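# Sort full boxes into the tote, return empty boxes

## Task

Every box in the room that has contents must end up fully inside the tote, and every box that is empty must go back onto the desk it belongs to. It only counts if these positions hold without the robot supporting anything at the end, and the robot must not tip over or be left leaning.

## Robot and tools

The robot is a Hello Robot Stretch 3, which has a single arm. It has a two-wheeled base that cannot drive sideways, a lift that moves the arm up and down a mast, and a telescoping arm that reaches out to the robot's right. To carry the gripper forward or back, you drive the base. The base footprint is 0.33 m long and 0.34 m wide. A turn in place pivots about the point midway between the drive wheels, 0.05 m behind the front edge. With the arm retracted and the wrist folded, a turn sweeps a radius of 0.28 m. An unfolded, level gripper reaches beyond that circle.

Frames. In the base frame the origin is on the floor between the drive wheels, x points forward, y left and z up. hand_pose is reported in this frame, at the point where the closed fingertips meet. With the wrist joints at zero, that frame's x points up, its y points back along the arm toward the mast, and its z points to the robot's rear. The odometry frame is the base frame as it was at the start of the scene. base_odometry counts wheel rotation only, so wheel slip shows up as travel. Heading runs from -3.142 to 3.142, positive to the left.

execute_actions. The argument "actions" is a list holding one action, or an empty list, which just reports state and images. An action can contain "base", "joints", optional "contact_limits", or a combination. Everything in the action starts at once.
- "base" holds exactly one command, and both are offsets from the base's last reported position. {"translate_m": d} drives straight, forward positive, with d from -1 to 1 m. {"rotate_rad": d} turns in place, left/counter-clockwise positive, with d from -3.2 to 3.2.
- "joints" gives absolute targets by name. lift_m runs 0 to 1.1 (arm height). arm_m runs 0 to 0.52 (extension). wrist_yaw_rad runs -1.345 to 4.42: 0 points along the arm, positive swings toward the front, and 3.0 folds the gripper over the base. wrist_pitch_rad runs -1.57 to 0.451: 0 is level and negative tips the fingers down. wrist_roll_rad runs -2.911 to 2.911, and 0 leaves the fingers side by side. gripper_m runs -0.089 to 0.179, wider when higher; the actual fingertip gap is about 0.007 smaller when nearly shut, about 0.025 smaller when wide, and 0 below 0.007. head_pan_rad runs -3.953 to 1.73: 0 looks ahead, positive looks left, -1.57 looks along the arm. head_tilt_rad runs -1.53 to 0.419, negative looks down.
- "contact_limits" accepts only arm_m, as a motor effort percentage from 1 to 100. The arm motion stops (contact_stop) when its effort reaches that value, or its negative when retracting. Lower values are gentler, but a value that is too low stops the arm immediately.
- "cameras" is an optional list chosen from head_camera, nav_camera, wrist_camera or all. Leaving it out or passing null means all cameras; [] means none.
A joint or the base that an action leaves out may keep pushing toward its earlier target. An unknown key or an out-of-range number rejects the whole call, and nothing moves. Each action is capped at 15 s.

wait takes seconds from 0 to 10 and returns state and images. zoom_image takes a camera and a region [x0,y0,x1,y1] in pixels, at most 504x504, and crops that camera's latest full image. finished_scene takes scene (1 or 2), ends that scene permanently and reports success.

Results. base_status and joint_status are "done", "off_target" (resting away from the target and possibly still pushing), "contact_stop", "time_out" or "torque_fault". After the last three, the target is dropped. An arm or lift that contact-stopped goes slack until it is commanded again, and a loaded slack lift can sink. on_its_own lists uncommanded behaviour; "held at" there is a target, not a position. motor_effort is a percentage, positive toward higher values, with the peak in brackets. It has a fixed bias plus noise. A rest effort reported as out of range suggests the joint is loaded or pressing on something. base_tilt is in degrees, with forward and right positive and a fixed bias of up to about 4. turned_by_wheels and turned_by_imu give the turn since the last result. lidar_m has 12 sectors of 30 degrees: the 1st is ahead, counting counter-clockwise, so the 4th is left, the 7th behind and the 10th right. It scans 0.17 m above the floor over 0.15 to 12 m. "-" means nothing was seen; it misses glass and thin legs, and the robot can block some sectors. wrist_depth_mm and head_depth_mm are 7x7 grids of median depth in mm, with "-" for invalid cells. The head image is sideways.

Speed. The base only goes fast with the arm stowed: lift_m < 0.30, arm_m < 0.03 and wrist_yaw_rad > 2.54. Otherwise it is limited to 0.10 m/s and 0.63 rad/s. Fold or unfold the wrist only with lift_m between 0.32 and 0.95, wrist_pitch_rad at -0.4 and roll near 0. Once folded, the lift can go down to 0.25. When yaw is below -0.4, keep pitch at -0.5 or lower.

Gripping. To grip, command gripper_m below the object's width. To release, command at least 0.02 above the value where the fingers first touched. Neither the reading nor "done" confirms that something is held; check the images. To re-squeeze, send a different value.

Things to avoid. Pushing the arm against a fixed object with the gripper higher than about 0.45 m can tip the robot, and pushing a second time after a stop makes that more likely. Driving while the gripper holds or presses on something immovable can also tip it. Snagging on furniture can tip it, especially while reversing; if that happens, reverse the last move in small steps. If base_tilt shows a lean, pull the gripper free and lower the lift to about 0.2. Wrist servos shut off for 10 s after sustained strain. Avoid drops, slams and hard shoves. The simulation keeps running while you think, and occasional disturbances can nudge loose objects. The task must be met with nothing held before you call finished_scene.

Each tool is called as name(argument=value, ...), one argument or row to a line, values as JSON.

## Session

execute_actions(
  actions=[
    {"joints":{"head_tilt_rad":-0.6}},
  ],
  cameras=["head_camera","nav_camera"],
)

Scene clock: 0.90 s.
base_odometry: x=+0.000 y=+0.000 heading=+0.000 (m, m, rad; odometry frame)
turned_by_wheels: +0.000 (rad since the last result)
turned_by_imu: +0.000 (rad since the last result)
base_tilt: forward=+0.1 right=+0.9 (deg)
lidar_m: 0.83 1.19 1.57 1.27 0.97 0.94 0.99 1.41 2.18 1.06 0.81 0.79
head_depth_mm: 654 710 779 862 963 1095 1209 / 687 749 827 921 1038 1190 1246 / 723 793 882 991 1120 1303 1244 / 765 845 942 1067 1219 1396 1252 / 814 907 1010 1159 1357 1460 1246 / 861 966 1095 1262 1498 1471 1247 / 922 1038 1193 1275 1637 1426 1251
base_status: not commanded
joint_positions: lift_m=+0.528 arm_m=+0.000 wrist_yaw_rad=+2.871 wrist_pitch_rad=-0.464 wrist_roll_rad=+0.000 gripper_m=+0.037 head_pan_rad=-0.020 head_tilt_rad=-0.592
joint_status: all done
motor_effort: left_wheel=+0(0) right_wheel=+0(0) lift_m=+35(35) arm_m=+1(0) wrist_yaw_rad=+1(0) wrist_pitch_rad=+6(6) wrist_roll_rad=+0(0) gripper_m=+0(0) head_pan_rad=+0(0) head_tilt_rad=-2(23) (%)
hand_pose: x=+0.0370 y=+0.0659 z=+0.5307 quat_wxyz=(+0.254, +0.703, +0.069, +0.660) (m; base frame)
wrist_depth_mm: - - - - - - - / - - - - - - - / 844 - - - - - - / 909 - - - - - - / 873 - 938 922 954 929 891 / 783 789 - 765 800 751 772 / 682 678 659 677 652 677 688
pictures: head_camera (sideways: a quarter turn clockwise sets it upright), nav_camera (sideways: a quarter turn counterclockwise sets it upright)
camera_calibration (this result's frames):
head_camera: T_world_to_cam=[[-0.59767, 0.0294766, -0.8012, 1.06989], [0.0486248, 0.998817, 0.000474523, -0.000759399], [0.800267, -0.0386746, -0.598396, 0.735346], [0, 0, 0, 1]] pos_world=[0.0510064, -0.00233911, 1.29723]
nav_camera: T_world_to_cam=[[0.577745, -0.0124455, 0.816122, -1.02687], [0.0144365, -0.999572, -0.0254628, 0.0856961], [0.816089, 0.026493, -0.577318, 0.704126], [0, 0, 0, 1]] pos_world=[0.0174051, 0.054225, 1.24674]
Images, in order (width x height): head_camera 896x504, nav_camera 672x504.

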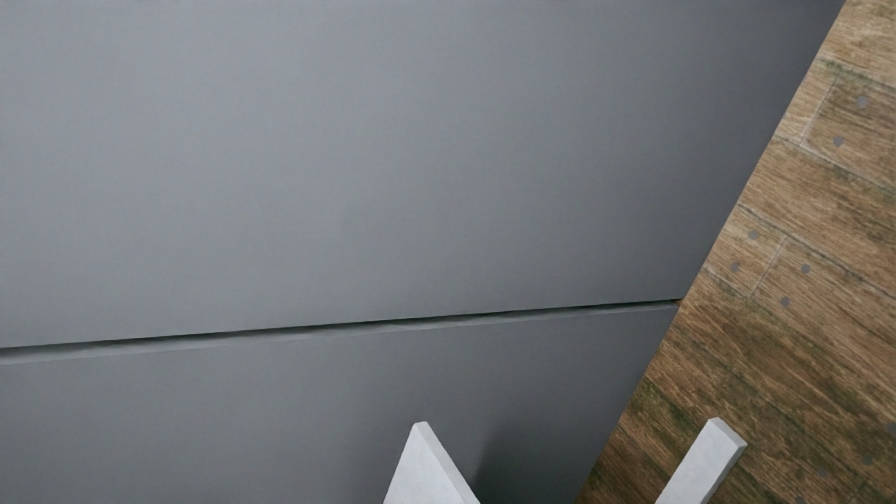

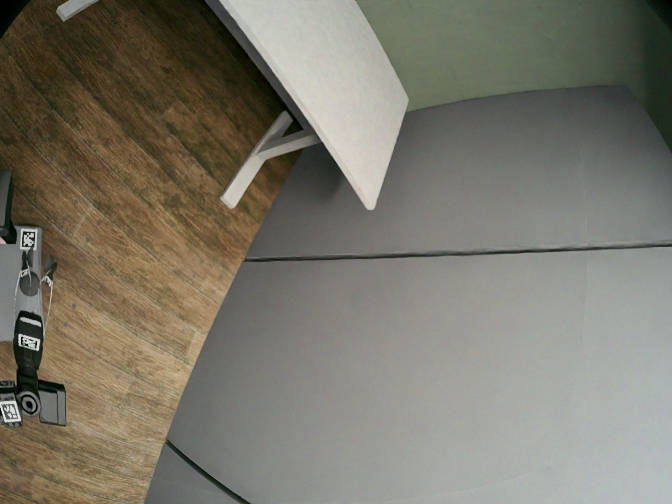

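execute_actions(
  actions=[
    {"base":{"rotate_rad":-2.09},"joints":{"head_tilt_rad":-0.4,"head_pan_rad":-0.8}},
  ],
  cameras=["head_camera","nav_camera"],
)

Scene clock: 8.57 s.
base_odometry: x=+0.000 y=+0.000 heading=-2.090 (m, m, rad; odometry frame)
turned_by_wheels: -2.090 (rad since the last result)
turned_by_imu: -2.070 (rad since the last result)
base_tilt: forward=+0.0 right=+0.8 (deg)
lidar_m: 2.18 1.06 0.81 0.79 0.84 1.20 1.57 1.26 0.96 0.94 1.00 1.44
head_depth_mm: 900 958 1012 1076 1146 1230 1295 / 973 1043 1113 1187 1272 1376 1389 / 1061 1144 1229 1322 1432 1566 1400 / 1178 1270 1370 1493 1640 1669 1404 / 1320 1419 1559 1703 1894 1719 1408 / 1491 1624 1799 1994 2137 1724 1404 / 1708 1882 2124 2320 2221 1724 1410
base_status: done
joint_positions: lift_m=+0.528 arm_m=+0.000 wrist_yaw_rad=+2.871 wrist_pitch_rad=-0.464 wrist_roll_rad=+0.000 gripper_m=+0.037 head_pan_rad=-0.793 head_tilt_rad=-0.409
joint_status: all done
motor_effort: left_wheel=+1(4) right_wheel=-1(4) lift_m=+35(35) arm_m=-1(0) wrist_yaw_rad=+0(0) wrist_pitch_rad=+6(6) wrist_roll_rad=+0(0) gripper_m=+1(0) head_pan_rad=-5(59) head_tilt_rad=+2(14) (%)
hand_pose: x=+0.0370 y=+0.0659 z=+0.5307 quat_wxyz=(+0.254, +0.703, +0.069, +0.660) (m; base frame)
wrist_depth_mm: - 719 746 783 828 913 958 / - 779 831 856 925 985 - / 818 - 900 968 - - - / 943 - - - - - - / 939 - 935 951 964 908 935 / 782 772 - 775 788 775 774 / 681 685 678 669 667 669 661
pictures: head_camera (sideways: a quarter turn clockwise sets it upright), nav_camera (sideways: a quarter turn counterclockwise sets it upright)
camera_calibration (this result's frames):
head_camera: T_world_to_cam=[[-0.29745, 0.327282, -0.896889, 1.19284], [0.732111, 0.681161, 0.00575906, -0.0118093], [0.612811, -0.654909, -0.442218, 0.533288], [0, 0, 0, 1]] pos_world=[0.0366517, -0.0330959, 1.30574]
nav_camera: T_world_to_cam=[[0.293418, -0.299479, 0.907864, -1.14478], [-0.685057, -0.728247, -0.0188208, 0.0813211], [0.666786, -0.616416, -0.418841, 0.498836], [0, 0, 0, 1]] pos_world=[0.0589933, 0.0238733, 1.24977]
Images, in order (width x height): head_camera 896x504, nav_camera 672x504.

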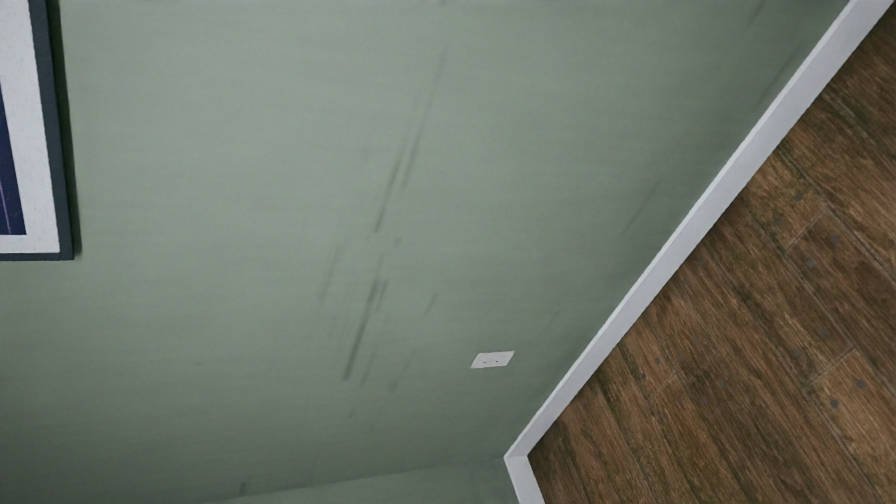

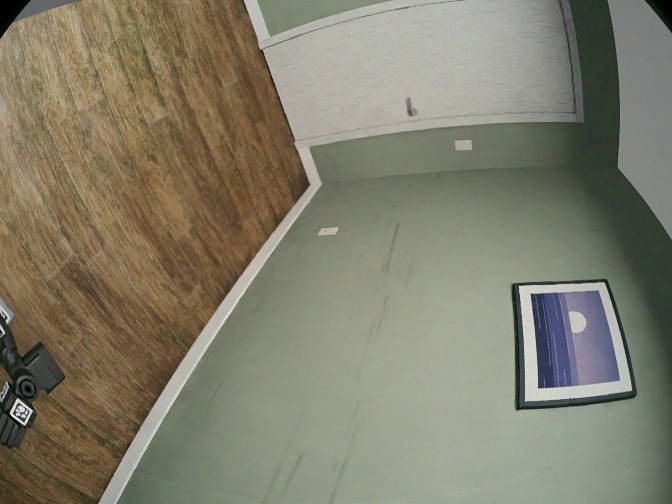

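execute_actions(
  actions=[
    {"joints":{"lift_m":0.28,"head_pan_rad":0.9}},
  ],
  cameras=[],
)

execute_actions(
  actions=[
    {"base":{"translate_m":1.0}},
  ],
  cameras=[],
)

execute_actions(
  actions=[
    {"base":{"translate_m":0.45},"joints":{"head_pan_rad":1.5}},
  ],
  cameras=["head_camera","nav_camera"],
)

Scene clock: 14.87 s.
base_odometry: x=+0.000 y=+0.000 heading=-2.090 (m, m, rad; odometry frame)
turned_by_wheels: +0.000 (rad since the last result)
turned_by_imu: -0.001 (rad since the last result)
base_tilt: forward=+0.0 right=+0.8 (deg)
lidar_m: 2.18 1.06 0.81 0.79 0.84 1.20 1.56 1.26 0.96 0.94 1.00 1.43
head_depth_mm: 1007 1097 1207 1336 1498 1633 1395 / 933 1008 1100 1208 1332 1497 1395 / 866 930 1009 1098 1210 1335 1393 / 809 866 934 1012 1095 1206 1316 / 759 809 866 931 1011 1101 1209 / 716 759 813 876 944 1017 1111 / 683 720 763 812 869 935 1010
base_status: not commanded
joint_positions: lift_m=+0.281 arm_m=+0.000 wrist_yaw_rad=+2.871 wrist_pitch_rad=-0.464 wrist_roll_rad=+0.000 gripper_m=+0.037 head_pan_rad=+0.893 head_tilt_rad=-0.409
joint_status: all done
motor_effort: left_wheel=+1(1) right_wheel=-1(2) lift_m=+13(30) arm_m=+1(0) wrist_yaw_rad=+0(0) wrist_pitch_rad=+6(6) wrist_roll_rad=+0(0) gripper_m=+0(1) head_pan_rad=+5(63) head_tilt_rad=+3(2) (%)
hand_pose: x=+0.0370 y=+0.0659 z=+0.2833 quat_wxyz=(+0.254, +0.703, +0.069, +0.660) (m; base frame)
wrist_depth_mm: - 719 756 792 852 864 890 / - 783 811 870 937 978 - / 823 - 877 883 889 888 900 / 703 - 701 707 704 689 688 / 563 - 588 572 600 564 564 / 487 497 - 493 484 476 479 / - - - 425 405 413 412
pictures: none
No camera images: the call's "cameras" was empty. Leave "cameras" out to get every camera's image.

Scene clock: 19.97 s.
base_odometry: x=-0.496 y=-0.868 heading=-2.090 (m, m, rad; odometry frame)
turned_by_wheels: +0.000 (rad since the last result)
turned_by_imu: +0.001 (rad since the last result)
base_tilt: forward=+0.0 right=+0.8 (deg)
lidar_m: 1.19 1.28 0.74 0.73 0.77 1.10 2.29 1.35 1.03 1.01 1.07 1.21
head_depth_mm: 1264 1330 1405 1485 1574 1620 1401 / 1396 1475 1571 1677 1785 1714 1398 / 1545 1662 1771 1901 2015 1728 1403 / 1754 1880 2020 2213 2213 1721 1400 / 2009 2163 2389 2647 2227 1723 1406 / 2341 2589 2896 2982 2220 1720 1338 / 2843 3167 3371 753 796 856 926
base_status: done
joint_positions: lift_m=+0.281 arm_m=+0.000 wrist_yaw_rad=+2.871 wrist_pitch_rad=-0.464 wrist_roll_rad=+0.000 gripper_m=+0.037 head_pan_rad=+0.893 head_tilt_rad=-0.408
joint_status: not commanded
motor_effort: left_wheel=+1(7) right_wheel=-1(4) lift_m=+13(13) arm_m=+0(1) wrist_yaw_rad=+1(0) wrist_pitch_rad=+6(6) wrist_roll_rad=+0(0) gripper_m=+0(0) head_pan_rad=+6(6) head_tilt_rad=+2(2) (%)
hand_pose: x=+0.0370 y=+0.0658 z=+0.2832 quat_wxyz=(+0.254, +0.703, +0.069, +0.660) (m; base frame)
wrist_depth_mm: - 667 706 718 - - - / - 732 762 825 - - - / 758 - 807 868 882 908 898 / 706 - 702 714 697 695 685 / 568 - 579 573 591 563 563 / 486 494 - 485 488 488 476 / - - - 416 403 415 408
pictures: none
No camera images: the call's "cameras" was empty. Leave "cameras" out to get every camera's image.

Scene clock: 23.27 s.
base_odometry: x=-0.719 y=-1.259 heading=-2.090 (m, m, rad; odometry frame)
turned_by_wheels: +0.000 (rad since the last result)
turned_by_imu: +0.000 (rad since the last result)
base_tilt: forward=+0.0 right=+0.8 (deg)
lidar_m: 0.74 0.80 1.16 0.73 0.74 1.06 2.57 1.38 1.06 1.04 0.97 0.76
head_depth_mm: 2166 2205 2233 2261 2117 1709 1394 / 3135 3241 3295 2956 2217 1721 1403 / 3195 3371 3661 3123 2208 1728 1408 / 3210 3404 3634 3122 2233 1724 1404 / 3181 3370 3648 3112 2235 1724 1403 / 3172 3283 1090 1075 1054 1035 1023 / 726 718 711 726 781 852 947
base_status: done
joint_positions: lift_m=+0.281 arm_m=+0.000 wrist_yaw_rad=+2.871 wrist_pitch_rad=-0.464 wrist_roll_rad=+0.000 gripper_m=+0.037 head_pan_rad=+1.493 head_tilt_rad=-0.408
joint_status: all done
motor_effort: left_wheel=+1(7) right_wheel=-1(4) lift_m=+13(13) arm_m=-1(0) wrist_yaw_rad=+0(1) wrist_pitch_rad=+6(6) wrist_roll_rad=+0(0) gripper_m=+1(1) head_pan_rad=+5(49) head_tilt_rad=+2(2) (%)
hand_pose: x=+0.0370 y=+0.0658 z=+0.2832 quat_wxyz=(+0.254, +0.703, +0.069, +0.660) (m; base frame)
wrist_depth_mm: - 666 - - - - 727 / - 704 - - - - 750 / 726 - 898 897 883 895 735 / 710 - 712 692 689 688 697 / 576 - 583 567 589 556 559 / 486 491 - 484 481 480 484 / - - - 414 406 415 412
pictures: head_camera (sideways: a quarter turn clockwise sets it upright), nav_camera (sideways: a quarter turn counterclockwise sets it upright)
camera_calibration (this result's frames):
head_camera: T_world_to_cam=[[-0.0520263, -0.438677, -0.897138, 1.19167], [-0.994337, 0.106116, 0.00577506, -0.00129878], [0.0926673, 0.892358, -0.441714, 0.535804], [0, 0, 0, 1]] pos_world=[0.0110551, 0.044766, 1.30577]
nav_camera: T_world_to_cam=[[0.0336782, 0.417396, 0.9081, -1.14351], [0.999034, -0.0397081, -0.0187993, 0.0710202], [0.0282122, 0.907857, -0.41833, 0.502067], [0, 0, 0, 1]] pos_world=[-0.0466048, 0.0243109, 1.24978]
Images, in order (width x height): head_camera 896x504, nav_camera 672x504.

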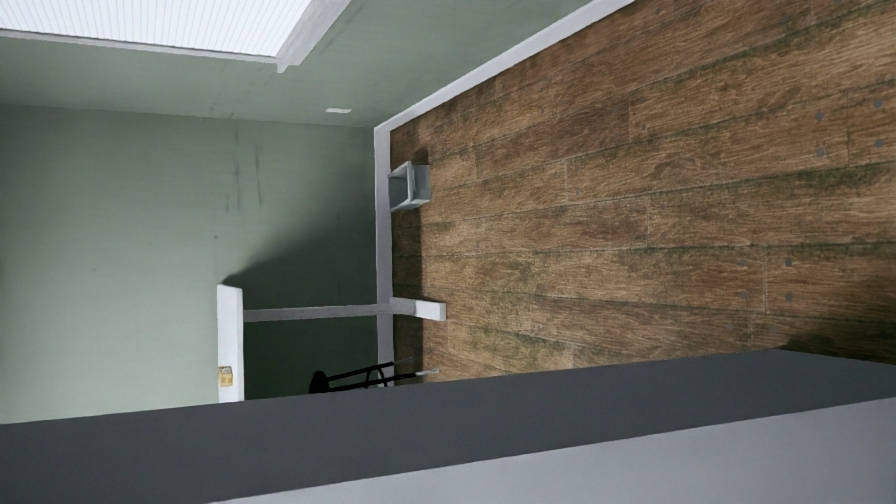

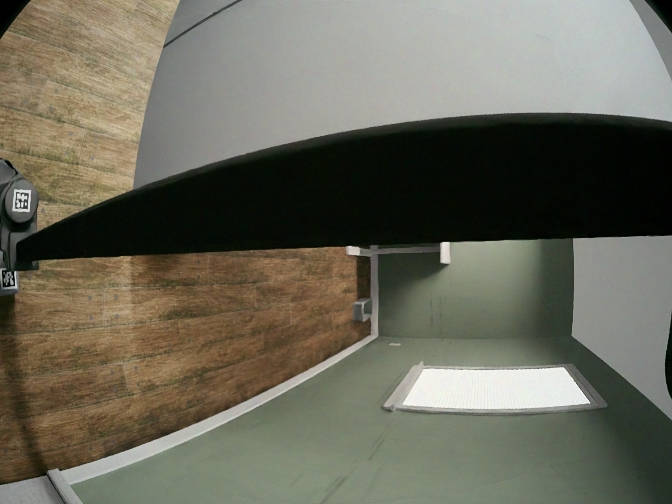

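execute_actions(
  actions=[
    {"base":{"translate_m":0.3},"joints":{"head_pan_rad":0.0}},
  ],
  cameras=[],
)

execute_actions(
  actions=[
    {"base":{"rotate_rad":1.57}},
  ],
  cameras=["head_camera"],
)

execute_actions(
  actions=[
    {"base":{"translate_m":1.0}},
  ],
  cameras=[],
)

execute_actions(
  actions=[
    {"base":{"translate_m":0.9},"joints":{"head_pan_rad":0.6}},
  ],
  cameras=["head_camera","nav_camera"],
)

Scene clock: 32.73 s.
base_odometry: x=-0.868 y=-1.520 heading=-2.090 (m, m, rad; odometry frame)
turned_by_wheels: +0.000 (rad since the last result)
turned_by_imu: +0.000 (rad since the last result)
base_tilt: forward=+0.0 right=+0.8 (deg)
lidar_m: 0.44 0.45 0.70 2.40 0.90 1.04 2.86 1.41 1.08 1.06 0.59 0.45
head_depth_mm: 334 357 385 416 454 499 554 / 336 360 387 419 457 503 560 / 338 362 390 423 462 508 565 / 340 365 393 426 465 513 571 / 342 367 396 429 470 518 576 / 343 366 394 427 460 508 568 / 336 361 389 428 483 554 618
base_status: done
joint_positions: lift_m=+0.281 arm_m=+0.000 wrist_yaw_rad=+2.871 wrist_pitch_rad=-0.464 wrist_roll_rad=+0.000 gripper_m=+0.037 head_pan_rad=+0.007 head_tilt_rad=-0.408
joint_status: all done
motor_effort: left_wheel=+1(7) right_wheel=-1(4) lift_m=+13(13) arm_m=+0(1) wrist_yaw_rad=+1(0) wrist_pitch_rad=+6(6) wrist_roll_rad=+0(0) gripper_m=+0(1) head_pan_rad=-3(62) head_tilt_rad=+2(2) (%)
hand_pose: x=+0.0370 y=+0.0658 z=+0.2832 quat_wxyz=(+0.254, +0.703, +0.069, +0.660) (m; base frame)
wrist_depth_mm: - - - - 997 612 434 / - - - - - 605 442 / 700 - 915 893 833 629 455 / 717 - 706 702 692 638 453 / 581 - 585 573 580 564 453 / 485 487 - 492 487 483 447 / - - - 415 403 415 415
pictures: none
No camera images: the call's "cameras" was empty. Leave "cameras" out to get every camera's image.

Scene clock: 34.83 s.
base_odometry: x=-0.868 y=-1.520 heading=-0.520 (m, m, rad; odometry frame)
turned_by_wheels: +1.570 (rad since the last result)
turned_by_imu: +1.547 (rad since the last result)
base_tilt: forward=+0.1 right=+0.9 (deg)
lidar_m: 2.25 0.85 1.02 2.87 1.42 1.08 1.06 0.60 0.45 0.44 0.45 0.69
head_depth_mm: 1802 1774 1754 1760 1743 1606 1400 / 3059 3071 2995 2787 2213 1716 1399 / 3123 3340 3629 3089 2228 1722 1402 / 3153 3381 3659 3115 2211 1724 1407 / 3175 3377 3612 3114 2232 1725 1408 / 3190 3389 3617 3164 2247 1734 1408 / 3227 3386 3707 3147 2071 1361 1343
base_status: done
joint_positions: lift_m=+0.281 arm_m=+0.000 wrist_yaw_rad=+2.871 wrist_pitch_rad=-0.464 wrist_roll_rad=+0.000 gripper_m=+0.037 head_pan_rad=+0.007 head_tilt_rad=-0.408
joint_status: not commanded
motor_effort: left_wheel=-2(6) right_wheel=+2(7) lift_m=+14(13) arm_m=-1(1) wrist_yaw_rad=+0(1) wrist_pitch_rad=+6(6) wrist_roll_rad=+0(0) gripper_m=+1(0) head_pan_rad=-3(4) head_tilt_rad=+3(2) (%)
hand_pose: x=+0.0370 y=+0.0658 z=+0.2832 quat_wxyz=(+0.254, +0.703, +0.069, +0.660) (m; base frame)
wrist_depth_mm: - - - - - 876 638 / - - - - - 941 707 / 931 - 914 906 898 846 755 / 713 - 708 700 699 687 693 / 576 - 582 573 588 573 568 / 488 494 - 492 488 477 480 / - - - 419 404 413 419
pictures: head_camera (sideways: a quarter turn clockwise sets it upright)
camera_calibration (this result's frames):
head_camera: T_world_to_cam=[[-0.44114, 0.0146731, -0.897319, 1.19428], [0.0214828, 0.999752, 0.00578673, -0.00751049], [0.897181, -0.0167241, -0.441346, 0.530418], [0, 0, 0, 1]] pos_world=[0.0511233, -0.00114431, 1.30579]
Images, in order (width x height): head_camera 896x504.

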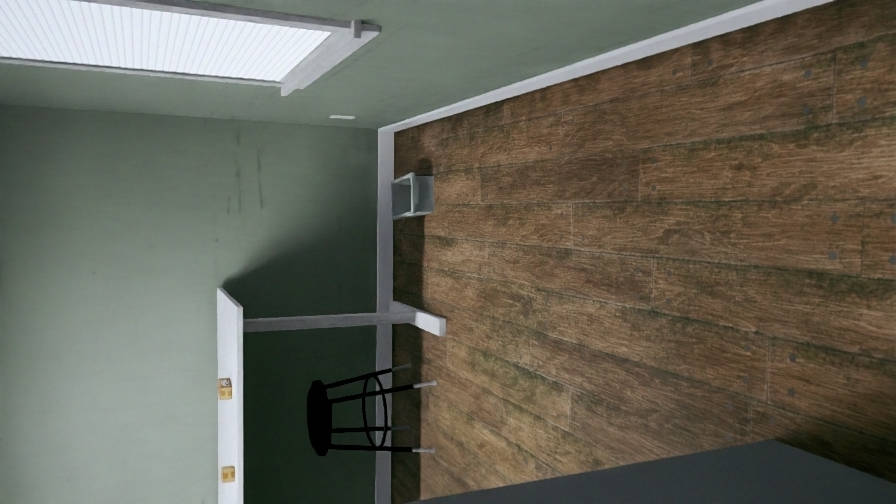

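Scene clock: 39.93 s.
base_odometry: x=+0.000 y=-2.016 heading=-0.520 (m, m, rad; odometry frame)
turned_by_wheels: +0.000 (rad since the last result)
turned_by_imu: +0.001 (rad since the last result)
base_tilt: forward=+0.0 right=+0.8 (deg)
lidar_m: 2.32 2.36 0.46 0.45 0.47 2.10 1.60 0.69 0.53 0.52 0.54 0.78
head_depth_mm: 2056 2042 2002 1982 1967 1679 1402 / 2300 2463 2623 2763 2208 1710 1405 / 2295 2460 2619 2803 2197 1713 1398 / 2323 2474 2672 2795 2227 1714 1406 / 2316 2491 2663 2823 2220 1727 1411 / 2328 2490 2684 2818 2228 1715 1406 / 2355 2491 2685 2836 2221 1723 1409
base_status: done
joint_positions: lift_m=+0.281 arm_m=+0.000 wrist_yaw_rad=+2.871 wrist_pitch_rad=-0.465 wrist_roll_rad=+0.000 gripper_m=+0.037 head_pan_rad=+0.007 head_tilt_rad=-0.408
joint_status: not commanded
motor_effort: left_wheel=-2(4) right_wheel=+1(6) lift_m=+13(14) arm_m=+0(1) wrist_yaw_rad=+0(1) wrist_pitch_rad=+6(6) wrist_roll_rad=+0(0) gripper_m=+0(1) head_pan_rad=-5(5) head_tilt_rad=+2(2) (%)
hand_pose: x=+0.0370 y=+0.0658 z=+0.2832 quat_wxyz=(+0.254, +0.703, +0.069, +0.660) (m; base frame)
wrist_depth_mm: - 416 431 458 - - - / - 454 480 499 - - - / 886 - 522 567 880 915 895 / 693 - 591 641 682 690 698 / 574 - 586 581 588 569 563 / 484 487 - 488 494 481 477 / - - - 419 402 420 416
pictures: none
No camera images: the call's "cameras" was empty. Leave "cameras" out to get every camera's image.

Scene clock: 44.70 s.
base_odometry: x=+0.781 y=-2.463 heading=-0.520 (m, m, rad; odometry frame)
turned_by_wheels: +0.000 (rad since the last result)
turned_by_imu: +0.001 (rad since the last result)
base_tilt: forward=+0.0 right=+0.9 (deg)
lidar_m: 1.44 1.39 2.15 2.41 1.62 0.86 1.80 0.76 0.58 0.57 0.60 0.86
head_depth_mm: 1601 1689 1455 1482 1942 1654 1401 / 1689 1799 1463 2054 2123 1707 1401 / 1803 1920 1466 2094 2131 1710 1406 / 1936 2064 1633 2292 2077 1719 1403 / 2076 2230 1849 2639 2224 1718 1410 / 2241 2427 2073 2743 2230 1722 1403 / 2432 2646 2890 3061 2177 1724 1409
base_status: done
joint_positions: lift_m=+0.281 arm_m=+0.000 wrist_yaw_rad=+2.871 wrist_pitch_rad=-0.465 wrist_roll_rad=+0.000 gripper_m=+0.037 head_pan_rad=+0.593 head_tilt_rad=-0.408
joint_status: all done
motor_effort: left_wheel=-2(5) right_wheel=+2(7) lift_m=+13(13) arm_m=-1(1) wrist_yaw_rad=+0(1) wrist_pitch_rad=+6(7) wrist_roll_rad=+0(0) gripper_m=+0(0) head_pan_rad=+5(51) head_tilt_rad=+2(2) (%)
hand_pose: x=+0.0370 y=+0.0658 z=+0.2832 quat_wxyz=(+0.254, +0.703, +0.069, +0.660) (m; base frame)
wrist_depth_mm: - - - - - - - / - - - - - - - / 920 - 904 895 902 893 871 / 698 - 700 711 700 689 698 / 572 - 594 576 595 569 566 / 483 490 - 491 484 479 477 / - - - 419 408 413 417
pictures: head_camera (sideways: a quarter turn clockwise sets it upright), nav_camera (sideways: a quarter turn counterclockwise sets it upright)
camera_calibration (this result's frames):
head_camera: T_world_to_cam=[[-0.375535, -0.231683, -0.897383, 1.19396], [-0.535036, 0.84481, 0.00579087, -0.00412111], [0.756776, 0.482307, -0.441215, 0.531104], [0, 0, 0, 1]] pos_world=[0.0442429, 0.0239473, 1.30579]
nav_camera: T_world_to_cam=[[0.347455, 0.232822, 0.908333, -1.14573], [0.589978, -0.807201, -0.0187781, 0.0734879], [0.728835, 0.542421, -0.417826, 0.497137], [0, 0, 0, 1]] pos_world=[-0.00759882, 0.0564121, 1.2498]
Images, in order (width x height): head_camera 896x504, nav_camera 672x504.

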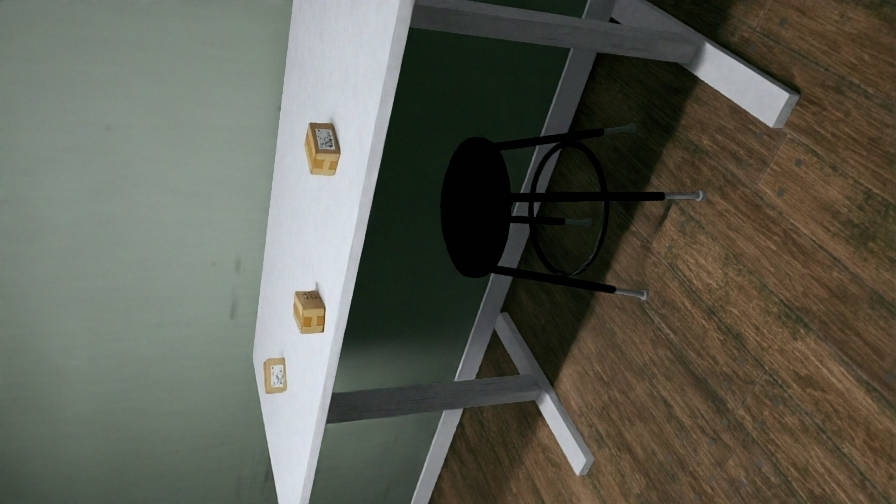

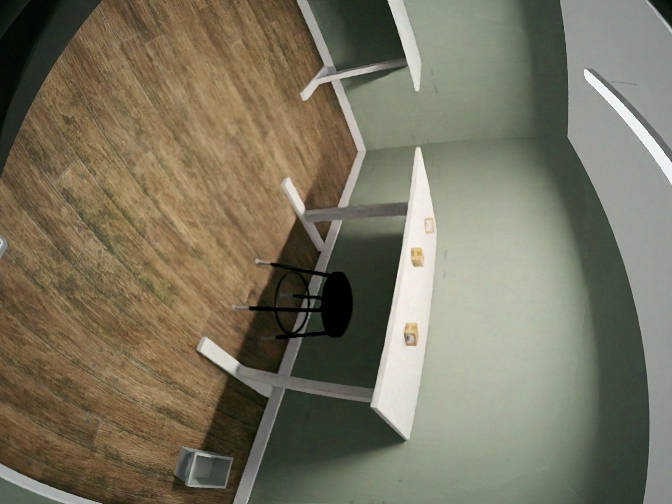

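execute_actions(
  actions=[
    {"base":{"translate_m":0.75}},
  ],
  cameras=[],
)

execute_actions(
  actions=[
    {"base":{"rotate_rad":1.59},"joints":{"head_pan_rad":-1.0,"head_tilt_rad":-0.6}},
  ],
  cameras=["head_camera","nav_camera"],
)

Scene clock: 63.17 s.
base_odometry: x=+1.432 y=-2.836 heading=-0.520 (m, m, rad; odometry frame)
turned_by_wheels: +0.000 (rad since the last result)
turned_by_imu: +0.000 (rad since the last result)
base_tilt: forward=+0.0 right=+0.9 (deg)
lidar_m: 1.07 0.72 0.81 2.71 2.62 1.55 1.79 0.82 0.62 0.61 0.64 0.92
head_depth_mm: 928 982 1046 906 1200 1298 1354 / 986 1049 1120 857 695 1412 1369 / 1050 1121 1194 861 610 908 1024 / 1120 1204 1268 865 609 505 1399 / 1205 1307 1347 865 612 489 1369 / 1304 1416 1458 798 612 1017 1372 / 1417 1545 1503 820 614 1061 1375
base_status: done
joint_positions: lift_m=+0.281 arm_m=+0.000 wrist_yaw_rad=+2.871 wrist_pitch_rad=-0.465 wrist_roll_rad=+0.000 gripper_m=+0.037 head_pan_rad=+0.593 head_tilt_rad=-0.408
joint_status: not commanded
motor_effort: left_wheel=-2(6) right_wheel=+2(7) lift_m=+13(13) arm_m=-1(0) wrist_yaw_rad=+0(0) wrist_pitch_rad=+7(6) wrist_roll_rad=+0(0) gripper_m=+2(0) head_pan_rad=+6(4) head_tilt_rad=+3(2) (%)
hand_pose: x=+0.0370 y=+0.0658 z=+0.2832 quat_wxyz=(+0.254, +0.703, +0.069, +0.660) (m; base frame)
wrist_depth_mm: - - - - - - - / - - - - - - - / 897 - 919 891 888 891 624 / 717 - 692 712 695 637 644 / 576 - 583 566 584 570 560 / 485 486 - 490 488 476 476 / - - - 419 407 412 413
pictures: none
No camera images: the call's "cameras" was empty. Leave "cameras" out to get every camera's image.

Scene clock: 65.43 s.
base_odometry: x=+1.432 y=-2.836 heading=+1.070 (m, m, rad; odometry frame)
turned_by_wheels: +1.590 (rad since the last result)
turned_by_imu: +1.566 (rad since the last result)
base_tilt: forward=+0.1 right=+0.9 (deg)
lidar_m: 3.15 1.99 1.55 1.85 0.81 0.62 0.61 0.64 0.94 1.08 0.73 0.82
head_depth_mm: 935 1013 874 1216 1361 1427 1243 / 991 1064 829 1276 1479 1459 1247 / 1054 1127 827 607 987 1202 1238 / 1127 1206 829 607 526 1467 1213 / 1207 1261 830 606 527 1464 1247 / 1300 1315 769 608 1112 1396 1253 / 1421 1318 753 608 1115 1434 1249
base_status: done
joint_positions: lift_m=+0.281 arm_m=+0.000 wrist_yaw_rad=+2.871 wrist_pitch_rad=-0.465 wrist_roll_rad=+0.000 gripper_m=+0.037 head_pan_rad=-0.993 head_tilt_rad=-0.593
joint_status: all done
motor_effort: left_wheel=-2(6) right_wheel=+2(7) lift_m=+13(13) arm_m=-1(1) wrist_yaw_rad=+1(1) wrist_pitch_rad=+7(6) wrist_roll_rad=+0(0) gripper_m=+0(1) head_pan_rad=-5(62) head_tilt_rad=-2(14) (%)
hand_pose: x=+0.0370 y=+0.0658 z=+0.2832 quat_wxyz=(+0.254, +0.703, +0.069, +0.660) (m; base frame)
wrist_depth_mm: - - - - - - - / - - - - - - - / 810 - 905 908 885 887 891 / 699 - 697 700 698 686 686 / 573 - 582 572 587 572 571 / 483 491 - 492 489 474 480 / - - - 421 407 413 412
pictures: head_camera (sideways: a quarter turn clockwise sets it upright), nav_camera (sideways: a quarter turn counterclockwise sets it upright)
camera_calibration (this result's frames):
head_camera: T_world_to_cam=[[-0.312185, 0.511127, -0.800806, 1.06764], [0.853091, 0.521763, 0.0004554, -0.00564176], [0.418063, -0.683018, -0.598924, 0.738364], [0, 0, 0, 1]] pos_world=[0.0294301, -0.038438, 1.2972]
nav_camera: T_world_to_cam=[[0.31506, -0.485081, 0.815741, -1.02478], [-0.818243, -0.574307, -0.0254852, 0.0908046], [0.480848, -0.659445, -0.577856, 0.70687], [0, 0, 0, 1]] pos_world=[0.0572691, 0.0211929, 1.24673]
Images, in order (width x height): head_camera 896x504, nav_camera 672x504.

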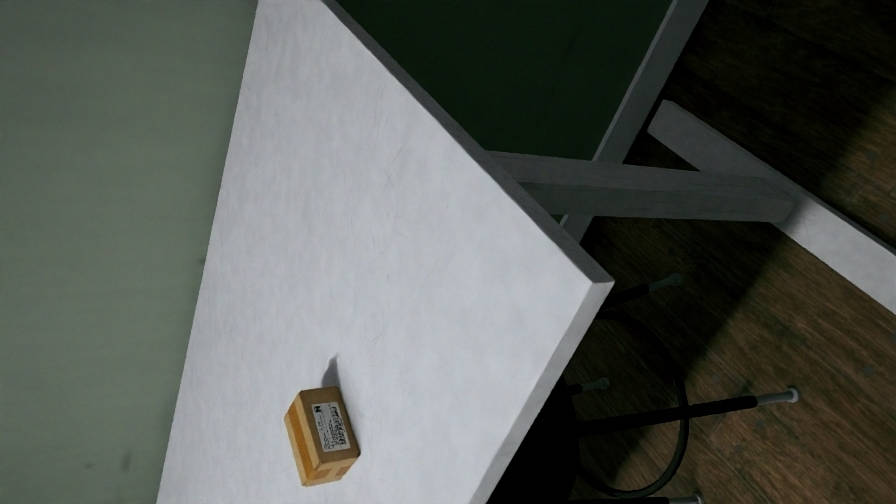

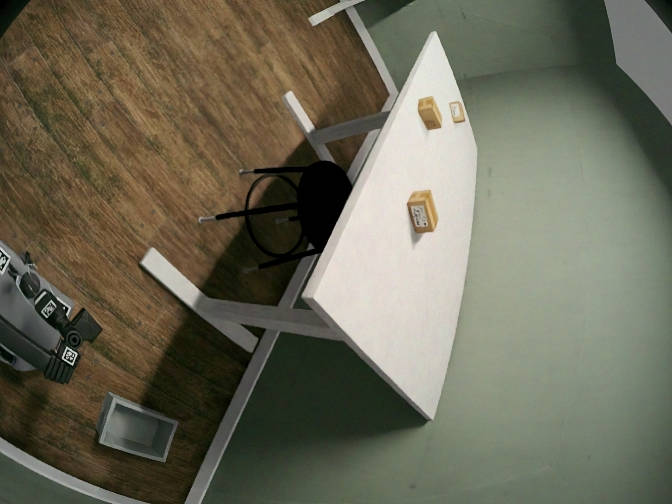

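execute_actions(
  actions=[
    {"joints":{"lift_m":0.9,"wrist_pitch_rad":-0.42,"head_pan_rad":-1.4,"head_tilt_rad":-0.75}},
  ],
  cameras=[],
)

execute_actions(
  actions=[
    {"base":{"translate_m":0.9},"joints":{"wrist_yaw_rad":0,"gripper_m":0.17}},
  ],
)

Scene clock: 77.90 s.
base_odometry: x=+1.432 y=-2.836 heading=+1.070 (m, m, rad; odometry frame)
turned_by_wheels: +0.000 (rad since the last result)
turned_by_imu: -0.001 (rad since the last result)
base_tilt: forward=+0.0 right=+0.9 (deg)
lidar_m: 3.15 2.00 1.54 1.85 0.81 0.62 0.61 0.65 0.93 1.07 0.73 0.82
head_depth_mm: 887 997 1132 1314 1483 - 1118 / 908 1018 1164 1349 1522 - - / 929 1047 1200 1397 1554 - - / 948 1068 1228 1455 1585 - 1147 / 973 823 1266 1494 1519 1328 1170 / 997 824 641 942 1151 1301 1147 / 1015 823 619 518 1527 1329 1174
base_status: not commanded
joint_positions: lift_m=+0.899 arm_m=+0.000 wrist_yaw_rad=+2.871 wrist_pitch_rad=-0.438 wrist_roll_rad=+0.000 gripper_m=+0.037 head_pan_rad=-1.393 head_tilt_rad=-0.741
joint_status: all done
motor_effort: left_wheel=-2(2) right_wheel=+1(1) lift_m=+55(59) arm_m=-1(1) wrist_yaw_rad=+1(0) wrist_pitch_rad=+7(9) wrist_roll_rad=+0(0) gripper_m=+0(0) head_pan_rad=-4(41) head_tilt_rad=-3(12) (%)
hand_pose: x=+0.0380 y=+0.0692 z=+0.9074 quat_wxyz=(+0.246, +0.704, +0.060, +0.663) (m; base frame)
wrist_depth_mm: - - - - - - - / - - - - - - - / 840 - - - - - - / 887 - - - - - - / 881 - - - - - - / 875 - - - - - - / 839 - - - - - -
pictures: none
No camera images: the call's "cameras" was empty. Leave "cameras" out to get every camera's image.

Scene clock: 87.83 s.
base_odometry: x=+1.864 y=-2.047 heading=+1.070 (m, m, rad; odometry frame)
turned_by_wheels: +0.000 (rad since the last result)
turned_by_imu: -0.004 (rad since the last result)
base_tilt: forward=+0.1 right=+0.9 (deg)
lidar_m: 1.81 1.93 1.48 1.58 1.53 1.54 1.50 1.52 0.54 0.52 0.99 1.72
head_depth_mm: 939 814 614 494 444 - - / 960 814 615 494 - - - / 978 816 594 479 904 1293 1168 / 1002 816 616 481 1484 1305 1171 / 1009 816 614 495 1549 1331 1172 / 1032 815 616 508 1554 1334 1170 / 1056 818 616 524 1516 1334 1174
base_status: done
joint_positions: lift_m=+0.899 arm_m=+0.000 wrist_yaw_rad=-0.008 wrist_pitch_rad=-0.463 wrist_roll_rad=+0.008 gripper_m=+0.170 head_pan_rad=-1.393 head_tilt_rad=-0.743
joint_status: all done
motor_effort: left_wheel=-1(6) right_wheel=+1(18) lift_m=+55(55) arm_m=+0(1) wrist_yaw_rad=+10(84) wrist_pitch_rad=+18(43) wrist_roll_rad=-5(22) gripper_m=+1(88) head_pan_rad=-5(4) head_tilt_rad=-2(4) (%)
hand_pose: x=-0.0232 y=-0.3630 z=+0.9019 quat_wxyz=(+0.685, +0.159, -0.691, -0.166) (m; base frame)
wrist_depth_mm: 415 321 153 386 383 376 332 / 241 205 160 234 232 230 228 / 171 166 167 167 166 165 165 / 133 132 131 131 130 129 128 / 731 133 131 127 123 119 116 / - - - 563 554 - - / - - - 541 512 - -
pictures: head_camera (sideways: a quarter turn clockwise sets it upright), nav_camera (sideways: a quarter turn counterclockwise sets it upright), wrist_camera
camera_calibration (this result's frames):
head_camera: T_world_to_cam=[[-0.108209, 0.703882, -0.702026, 0.937645], [0.988958, 0.148147, -0.00389738, -0.000804045], [0.10126, -0.694696, -0.71214, 0.887564], [0, 0, 0, 1]] pos_world=[0.0123823, -0.0432855, 1.29032]
nav_camera: T_world_to_cam=[[0.121446, -0.683447, 0.719827, -0.898574], [-0.978141, -0.205725, -0.0302998, 0.0980426], [0.168795, -0.700412, -0.693492, 0.859194], [0, 0, 0, 1]] pos_world=[0.0600004, 0.00783245, 1.24563]
wrist_camera: T_world_to_cam=[[-0.999692, 0.0192029, -0.0157131, -0.0042808], [0.0240933, 0.599921, -0.799697, 0.978582], [-0.00592988, -0.799829, -0.600198, 0.414733], [0, 0, 0, 1]] pos_world=[-0.0253975, -0.255274, 1.03142]
Images, in order (width x height): head_camera 896x504, nav_camera 672x504, wrist_camera 644x364.

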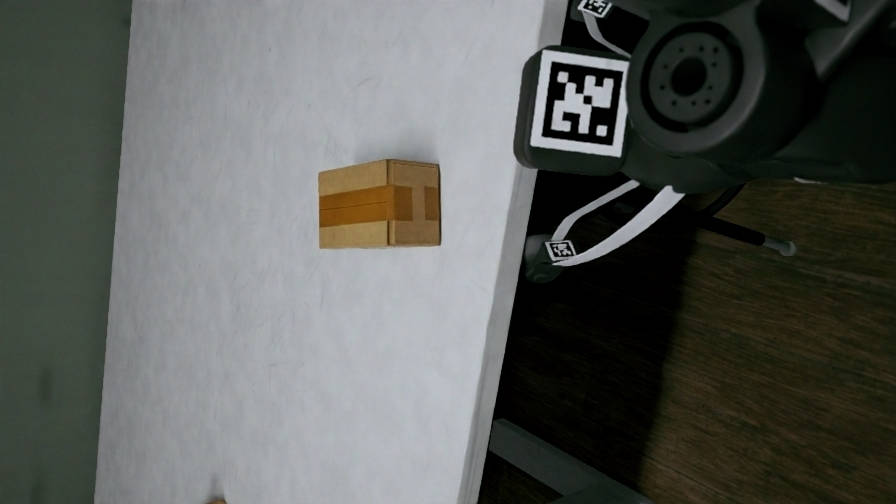

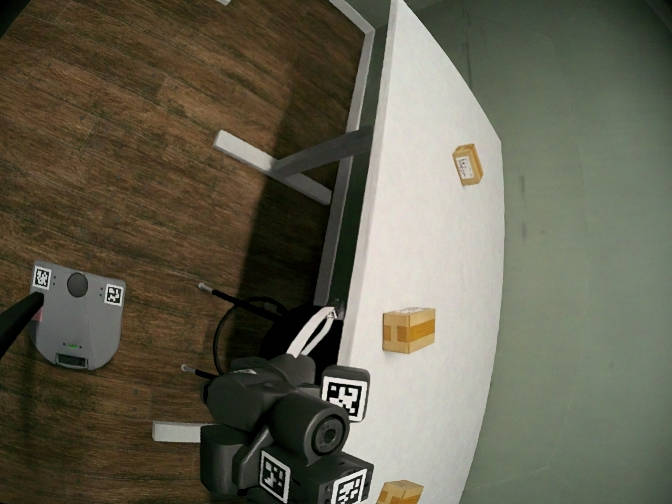

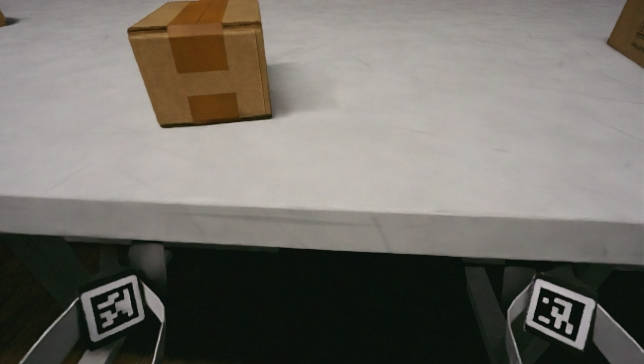

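execute_actions(
  actions=[
    {"joints":{"lift_m":0.84}},
  ],
  cameras=[],
)

execute_actions(
  actions=[
    {"joints":{"wrist_yaw_rad":1.5,"gripper_m":0.1}},
  ],
  cameras=[],
)

execute_actions(
  actions=[
    {"joints":{"lift_m":1.09,"wrist_pitch_rad":-0.42}},
  ],
  cameras=["head_camera"],
)

Scene clock: 95.00 s.
base_odometry: x=+1.864 y=-2.047 heading=+1.070 (m, m, rad; odometry frame)
turned_by_wheels: +0.000 (rad since the last result)
turned_by_imu: +0.000 (rad since the last result)
base_tilt: forward=+0.0 right=+0.8 (deg)
lidar_m: 1.81 1.93 1.48 1.58 1.53 1.54 1.50 1.51 0.54 0.52 0.99 1.72
head_depth_mm: 941 815 614 493 450 866 - / 960 816 615 494 863 - - / 980 817 594 479 900 - 1169 / 1002 816 615 481 1500 1313 1171 / 1009 815 615 494 1562 1333 1172 / 1031 818 616 509 1559 1332 1173 / 1058 817 616 524 1518 1333 1171
base_status: not commanded
joint_positions: lift_m=+0.841 arm_m=+0.000 wrist_yaw_rad=-0.001 wrist_pitch_rad=-0.438 wrist_roll_rad=+0.007 gripper_m=+0.170 head_pan_rad=-1.393 head_tilt_rad=-0.743
joint_status: all done
motor_effort: left_wheel=-1(2) right_wheel=+1(2) lift_m=+13(47) arm_m=+0(0) wrist_yaw_rad=+3(10) wrist_pitch_rad=+7(17) wrist_roll_rad=-5(5) gripper_m=+1(3) head_pan_rad=-5(4) head_tilt_rad=-3(2) (%)
hand_pose: x=-0.0218 y=-0.3663 z=+0.8490 quat_wxyz=(+0.688, +0.153, -0.692, -0.155) (m; base frame)
wrist_depth_mm: 152 133 131 128 126 124 123 / 94 93 91 88 87 86 83 / - 103 100 97 95 92 90 / - - - - - - - / 813 - - 584 583 - 615 / - - - 516 492 - - / - - - 958 459 - -
pictures: none
No camera images: the call's "cameras" was empty. Leave "cameras" out to get every camera's image.

Scene clock: 96.73 s.
base_odometry: x=+1.864 y=-2.047 heading=+1.070 (m, m, rad; odometry frame)
turned_by_wheels: +0.000 (rad since the last result)
turned_by_imu: +0.000 (rad since the last result)
base_tilt: forward=+0.1 right=+0.8 (deg)
lidar_m: 1.81 1.93 1.48 1.58 1.53 1.54 1.50 1.52 0.54 0.52 0.99 1.72
head_depth_mm: 938 815 615 494 843 829 - / 956 815 615 493 847 - - / 978 815 594 478 883 1309 - / 1004 816 615 481 1516 1329 - / 1007 816 615 494 1548 1359 - / 1034 817 616 509 1549 1362 1151 / 1056 815 615 523 1522 1357 1170
base_status: not commanded
joint_positions: lift_m=+0.841 arm_m=+0.000 wrist_yaw_rad=+1.498 wrist_pitch_rad=-0.438 wrist_roll_rad=+0.007 gripper_m=+0.100 head_pan_rad=-1.393 head_tilt_rad=-0.743
joint_status: all done
motor_effort: left_wheel=-1(1) right_wheel=+1(1) lift_m=+13(12) arm_m=+0(0) wrist_yaw_rad=+3(5) wrist_pitch_rad=+7(7) wrist_roll_rad=-5(5) gripper_m=-1(80) head_pan_rad=-5(4) head_tilt_rad=-2(2) (%)
hand_pose: x=+0.1998 y=-0.1607 z=+0.8490 quat_wxyz=(+0.609, +0.584, -0.402, +0.355) (m; base frame)
wrist_depth_mm: - - - - - - 258 / - - - - - - 638 / - - - - - - 715 / - - - - - - - / - - - - - - - / - - - - - - - / - - - - - - -
pictures: none
No camera images: the call's "cameras" was empty. Leave "cameras" out to get every camera's image.

Scene clock: 99.83 s.
base_odometry: x=+1.864 y=-2.047 heading=+1.070 (m, m, rad; odometry frame)
turned_by_wheels: +0.000 (rad since the last result)
turned_by_imu: +0.000 (rad since the last result)
base_tilt: forward=+0.0 right=+0.8 (deg)
lidar_m: 1.81 1.93 1.48 1.58 1.53 1.53 1.50 1.51 0.54 0.52 0.99 1.72
head_depth_mm: 930 - - - 856 1070 1149 / 956 815 637 - - 1311 1166 / 977 814 627 - - 1315 1173 / 1001 817 639 - - 1280 1171 / 1010 835 639 - - 1339 1170 / 1032 - - - - 1333 1171 / 1049 - - - - 1312 1174
base_status: not commanded
joint_positions: lift_m=+1.089 arm_m=+0.000 wrist_yaw_rad=+1.498 wrist_pitch_rad=-0.438 wrist_roll_rad=+0.007 gripper_m=+0.100 head_pan_rad=-1.393 head_tilt_rad=-0.743
joint_status: all done
motor_effort: left_wheel=-1(1) right_wheel=+1(1) lift_m=+55(59) arm_m=+1(0) wrist_yaw_rad=+2(2) wrist_pitch_rad=+7(8) wrist_roll_rad=-4(4) gripper_m=+0(0) head_pan_rad=-4(3) head_tilt_rad=-2(2) (%)
hand_pose: x=+0.1999 y=-0.1607 z=+1.0975 quat_wxyz=(+0.609, +0.584, -0.402, +0.356) (m; base frame)
wrist_depth_mm: - - - - - - - / - - - - - - - / - - - - - 610 611 / - - - - - 470 463 / - - - - - 395 383 / - - - - - 332 317 / - - - - - - 274
pictures: head_camera (sideways: a quarter turn clockwise sets it upright)
camera_calibration (this result's frames):
head_camera: T_world_to_cam=[[-0.108209, 0.703882, -0.702026, 0.937645], [0.988958, 0.148147, -0.00389738, -0.000804052], [0.10126, -0.694696, -0.71214, 0.887564], [0, 0, 0, 1]] pos_world=[0.0123823, -0.0432855, 1.29032]
Images, in order (width x height): head_camera 896x504.

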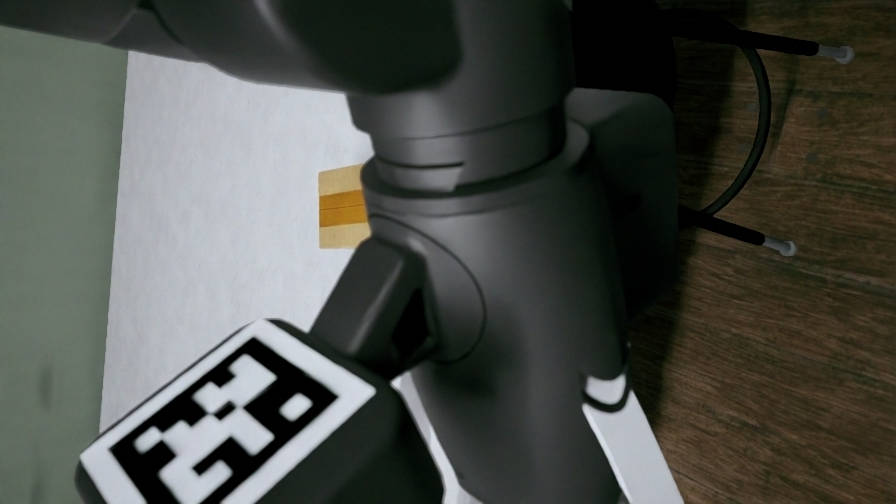

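execute_actions(
  actions=[
    {"base":{"translate_m":0.055},"joints":{"wrist_yaw_rad":0,"gripper_m":0.17}},
  ],
  cameras=["wrist_camera"],
)

Scene clock: 105.87 s.
base_odometry: x=+1.891 y=-1.999 heading=+1.070 (m, m, rad; odometry frame)
turned_by_wheels: +0.000 (rad since the last result)
turned_by_imu: -0.001 (rad since the last result)
base_tilt: forward=+0.0 right=+0.8 (deg)
lidar_m: 1.76 1.93 1.47 1.47 1.55 1.59 1.56 1.52 0.56 0.51 0.95 1.73
head_depth_mm: - - - - - 1296 1151 / 959 746 662 - 856 1312 1169 / 984 817 637 480 950 1287 1173 / 1002 816 575 494 1555 1335 1173 / 1009 817 615 494 1562 1340 1171 / 1032 818 615 508 1560 1339 1173 / 1062 747 616 524 1450 1340 1172
base_status: done
joint_positions: lift_m=+1.089 arm_m=+0.000 wrist_yaw_rad=+0.001 wrist_pitch_rad=-0.438 wrist_roll_rad=+0.006 gripper_m=+0.170 head_pan_rad=-1.393 head_tilt_rad=-0.743
joint_status: all done
motor_effort: left_wheel=+0(3) right_wheel=+0(4) lift_m=+55(55) arm_m=+0(1) wrist_yaw_rad=-1(5) wrist_pitch_rad=+7(7) wrist_roll_rad=-3(4) gripper_m=+1(84) head_pan_rad=-4(4) head_tilt_rad=-2(2) (%)
hand_pose: x=-0.0212 y=-0.3664 z=+1.0975 quat_wxyz=(+0.689, +0.154, -0.692, -0.154) (m; base frame)
wrist_depth_mm: 912 858 837 836 799 780 772 / 952 908 895 849 850 835 805 / 622 630 630 616 613 622 611 / 482 483 474 470 474 472 466 / 388 401 392 355 380 387 357 / 325 323 322 273 323 322 320 / - 272 279 274 277 276 271
pictures: wrist_camera
camera_calibration (this result's frames):
wrist_camera: T_world_to_cam=[[-0.999868, 0.00860229, -0.0138144, -0.00510455], [0.016243, 0.57977, -0.814618, 1.14576], [0.00100162, -0.814734, -0.579833, 0.501753], [0, 0, 0, 1]] pos_world=[-0.024217, -0.255438, 1.22422]
Images, in order (width x height): wrist_camera 644x364.

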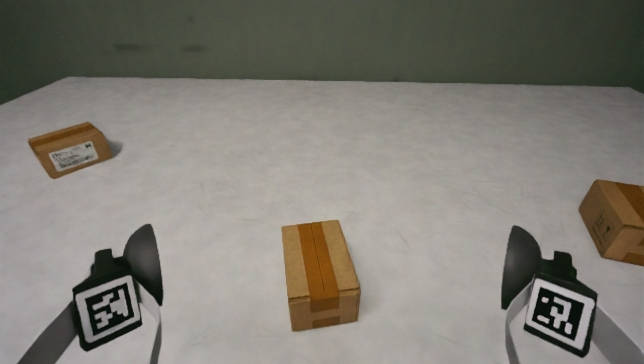

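execute_actions(
  actions=[
    {"joints":{"arm_m":0.09}},
  ],
  cameras=[],
)

execute_actions(
  actions=[
    {"joints":{"lift_m":0.978}},
  ],
  cameras=["wrist_camera"],
)

Scene clock: 110.23 s.
base_odometry: x=+1.891 y=-1.999 heading=+1.070 (m, m, rad; odometry frame)
turned_by_wheels: +0.000 (rad since the last result)
turned_by_imu: -0.001 (rad since the last result)
base_tilt: forward=+0.0 right=+0.9 (deg)
lidar_m: 1.75 1.93 1.47 1.47 1.54 1.59 1.56 1.52 0.56 0.51 0.95 1.72
head_depth_mm: - - - 494 824 1285 1145 / 980 896 531 468 845 1310 1166 / 983 853 617 481 950 1283 1167 / 1002 856 615 494 1556 1333 1173 / 1010 817 615 494 1550 1335 1173 / 1035 818 616 509 1551 1337 1173 / 1059 747 614 525 1448 1332 1170
base_status: not commanded
joint_positions: lift_m=+1.089 arm_m=+0.090 wrist_yaw_rad=+0.001 wrist_pitch_rad=-0.438 wrist_roll_rad=+0.006 gripper_m=+0.170 head_pan_rad=-1.393 head_tilt_rad=-0.743
joint_status: all done
motor_effort: left_wheel=+0(1) right_wheel=+0(0) lift_m=+55(55) arm_m=+4(5) wrist_yaw_rad=+0(0) wrist_pitch_rad=+7(7) wrist_roll_rad=-4(3) gripper_m=+0(0) head_pan_rad=-5(4) head_tilt_rad=-2(2) (%)
hand_pose: x=-0.0214 y=-0.4566 z=+1.0975 quat_wxyz=(+0.688, +0.153, -0.692, -0.154) (m; base frame)
wrist_depth_mm: 802 783 745 742 738 713 683 / 843 841 808 793 788 756 731 / 635 625 623 633 617 613 624 / 443 478 481 473 466 471 465 / 395 402 391 383 381 380 383 / 323 325 324 326 320 320 318 / - 271 279 227 277 276 272
pictures: none
No camera images: the call's "cameras" was empty. Leave "cameras" out to get every camera's image.

Scene clock: 112.10 s.
base_odometry: x=+1.891 y=-1.999 heading=+1.070 (m, m, rad; odometry frame)
turned_by_wheels: +0.000 (rad since the last result)
turned_by_imu: +0.000 (rad since the last result)
base_tilt: forward=+0.1 right=+0.9 (deg)
lidar_m: 1.76 1.93 1.47 1.47 1.54 1.59 1.56 1.52 0.56 0.51 0.95 1.73
head_depth_mm: 939 816 - - 845 1280 1151 / 959 814 - - 846 1310 1173 / 986 816 617 474 948 1281 1172 / 1002 818 636 493 1556 1343 1172 / 1015 816 616 494 1557 1335 1174 / 1036 816 615 509 1550 1330 1171 / 1061 746 617 524 1455 1337 1174
base_status: not commanded
joint_positions: lift_m=+0.979 arm_m=+0.090 wrist_yaw_rad=+0.001 wrist_pitch_rad=-0.437 wrist_roll_rad=+0.006 gripper_m=+0.170 head_pan_rad=-1.393 head_tilt_rad=-0.743
joint_status: all done
motor_effort: left_wheel=-1(1) right_wheel=+0(0) lift_m=+12(50) arm_m=+4(4) wrist_yaw_rad=+0(1) wrist_pitch_rad=+7(7) wrist_roll_rad=-4(4) gripper_m=+1(0) head_pan_rad=-4(4) head_tilt_rad=-2(3) (%)
hand_pose: x=-0.0214 y=-0.4566 z=+0.9872 quat_wxyz=(+0.688, +0.153, -0.692, -0.154) (m; base frame)
wrist_depth_mm: 804 753 739 727 718 703 694 / 536 540 538 524 525 513 517 / 374 370 369 364 364 360 361 / 285 283 278 279 277 278 277 / 228 238 212 155 227 225 224 / 199 191 180 130 190 189 189 / - 161 156 122 159 162 161
pictures: wrist_camera
camera_calibration (this result's frames):
wrist_camera: T_world_to_cam=[[-0.999862, 0.00925022, -0.0138173, -0.00569757], [0.0166212, 0.579534, -0.814778, 1.1083], [0.000470708, -0.814895, -0.579608, 0.363974], [0, 0, 0, 1]] pos_world=[-0.0242893, -0.345643, 1.1139]
Images, in order (width x height): wrist_camera 644x364.

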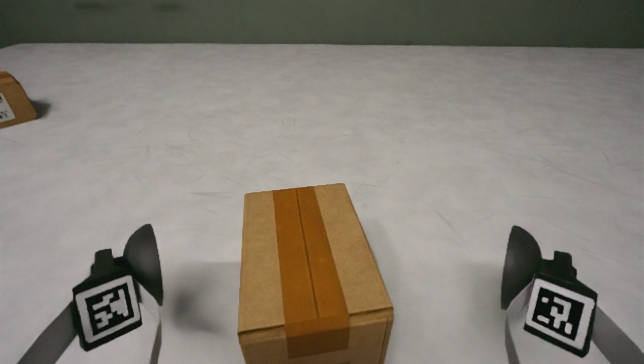

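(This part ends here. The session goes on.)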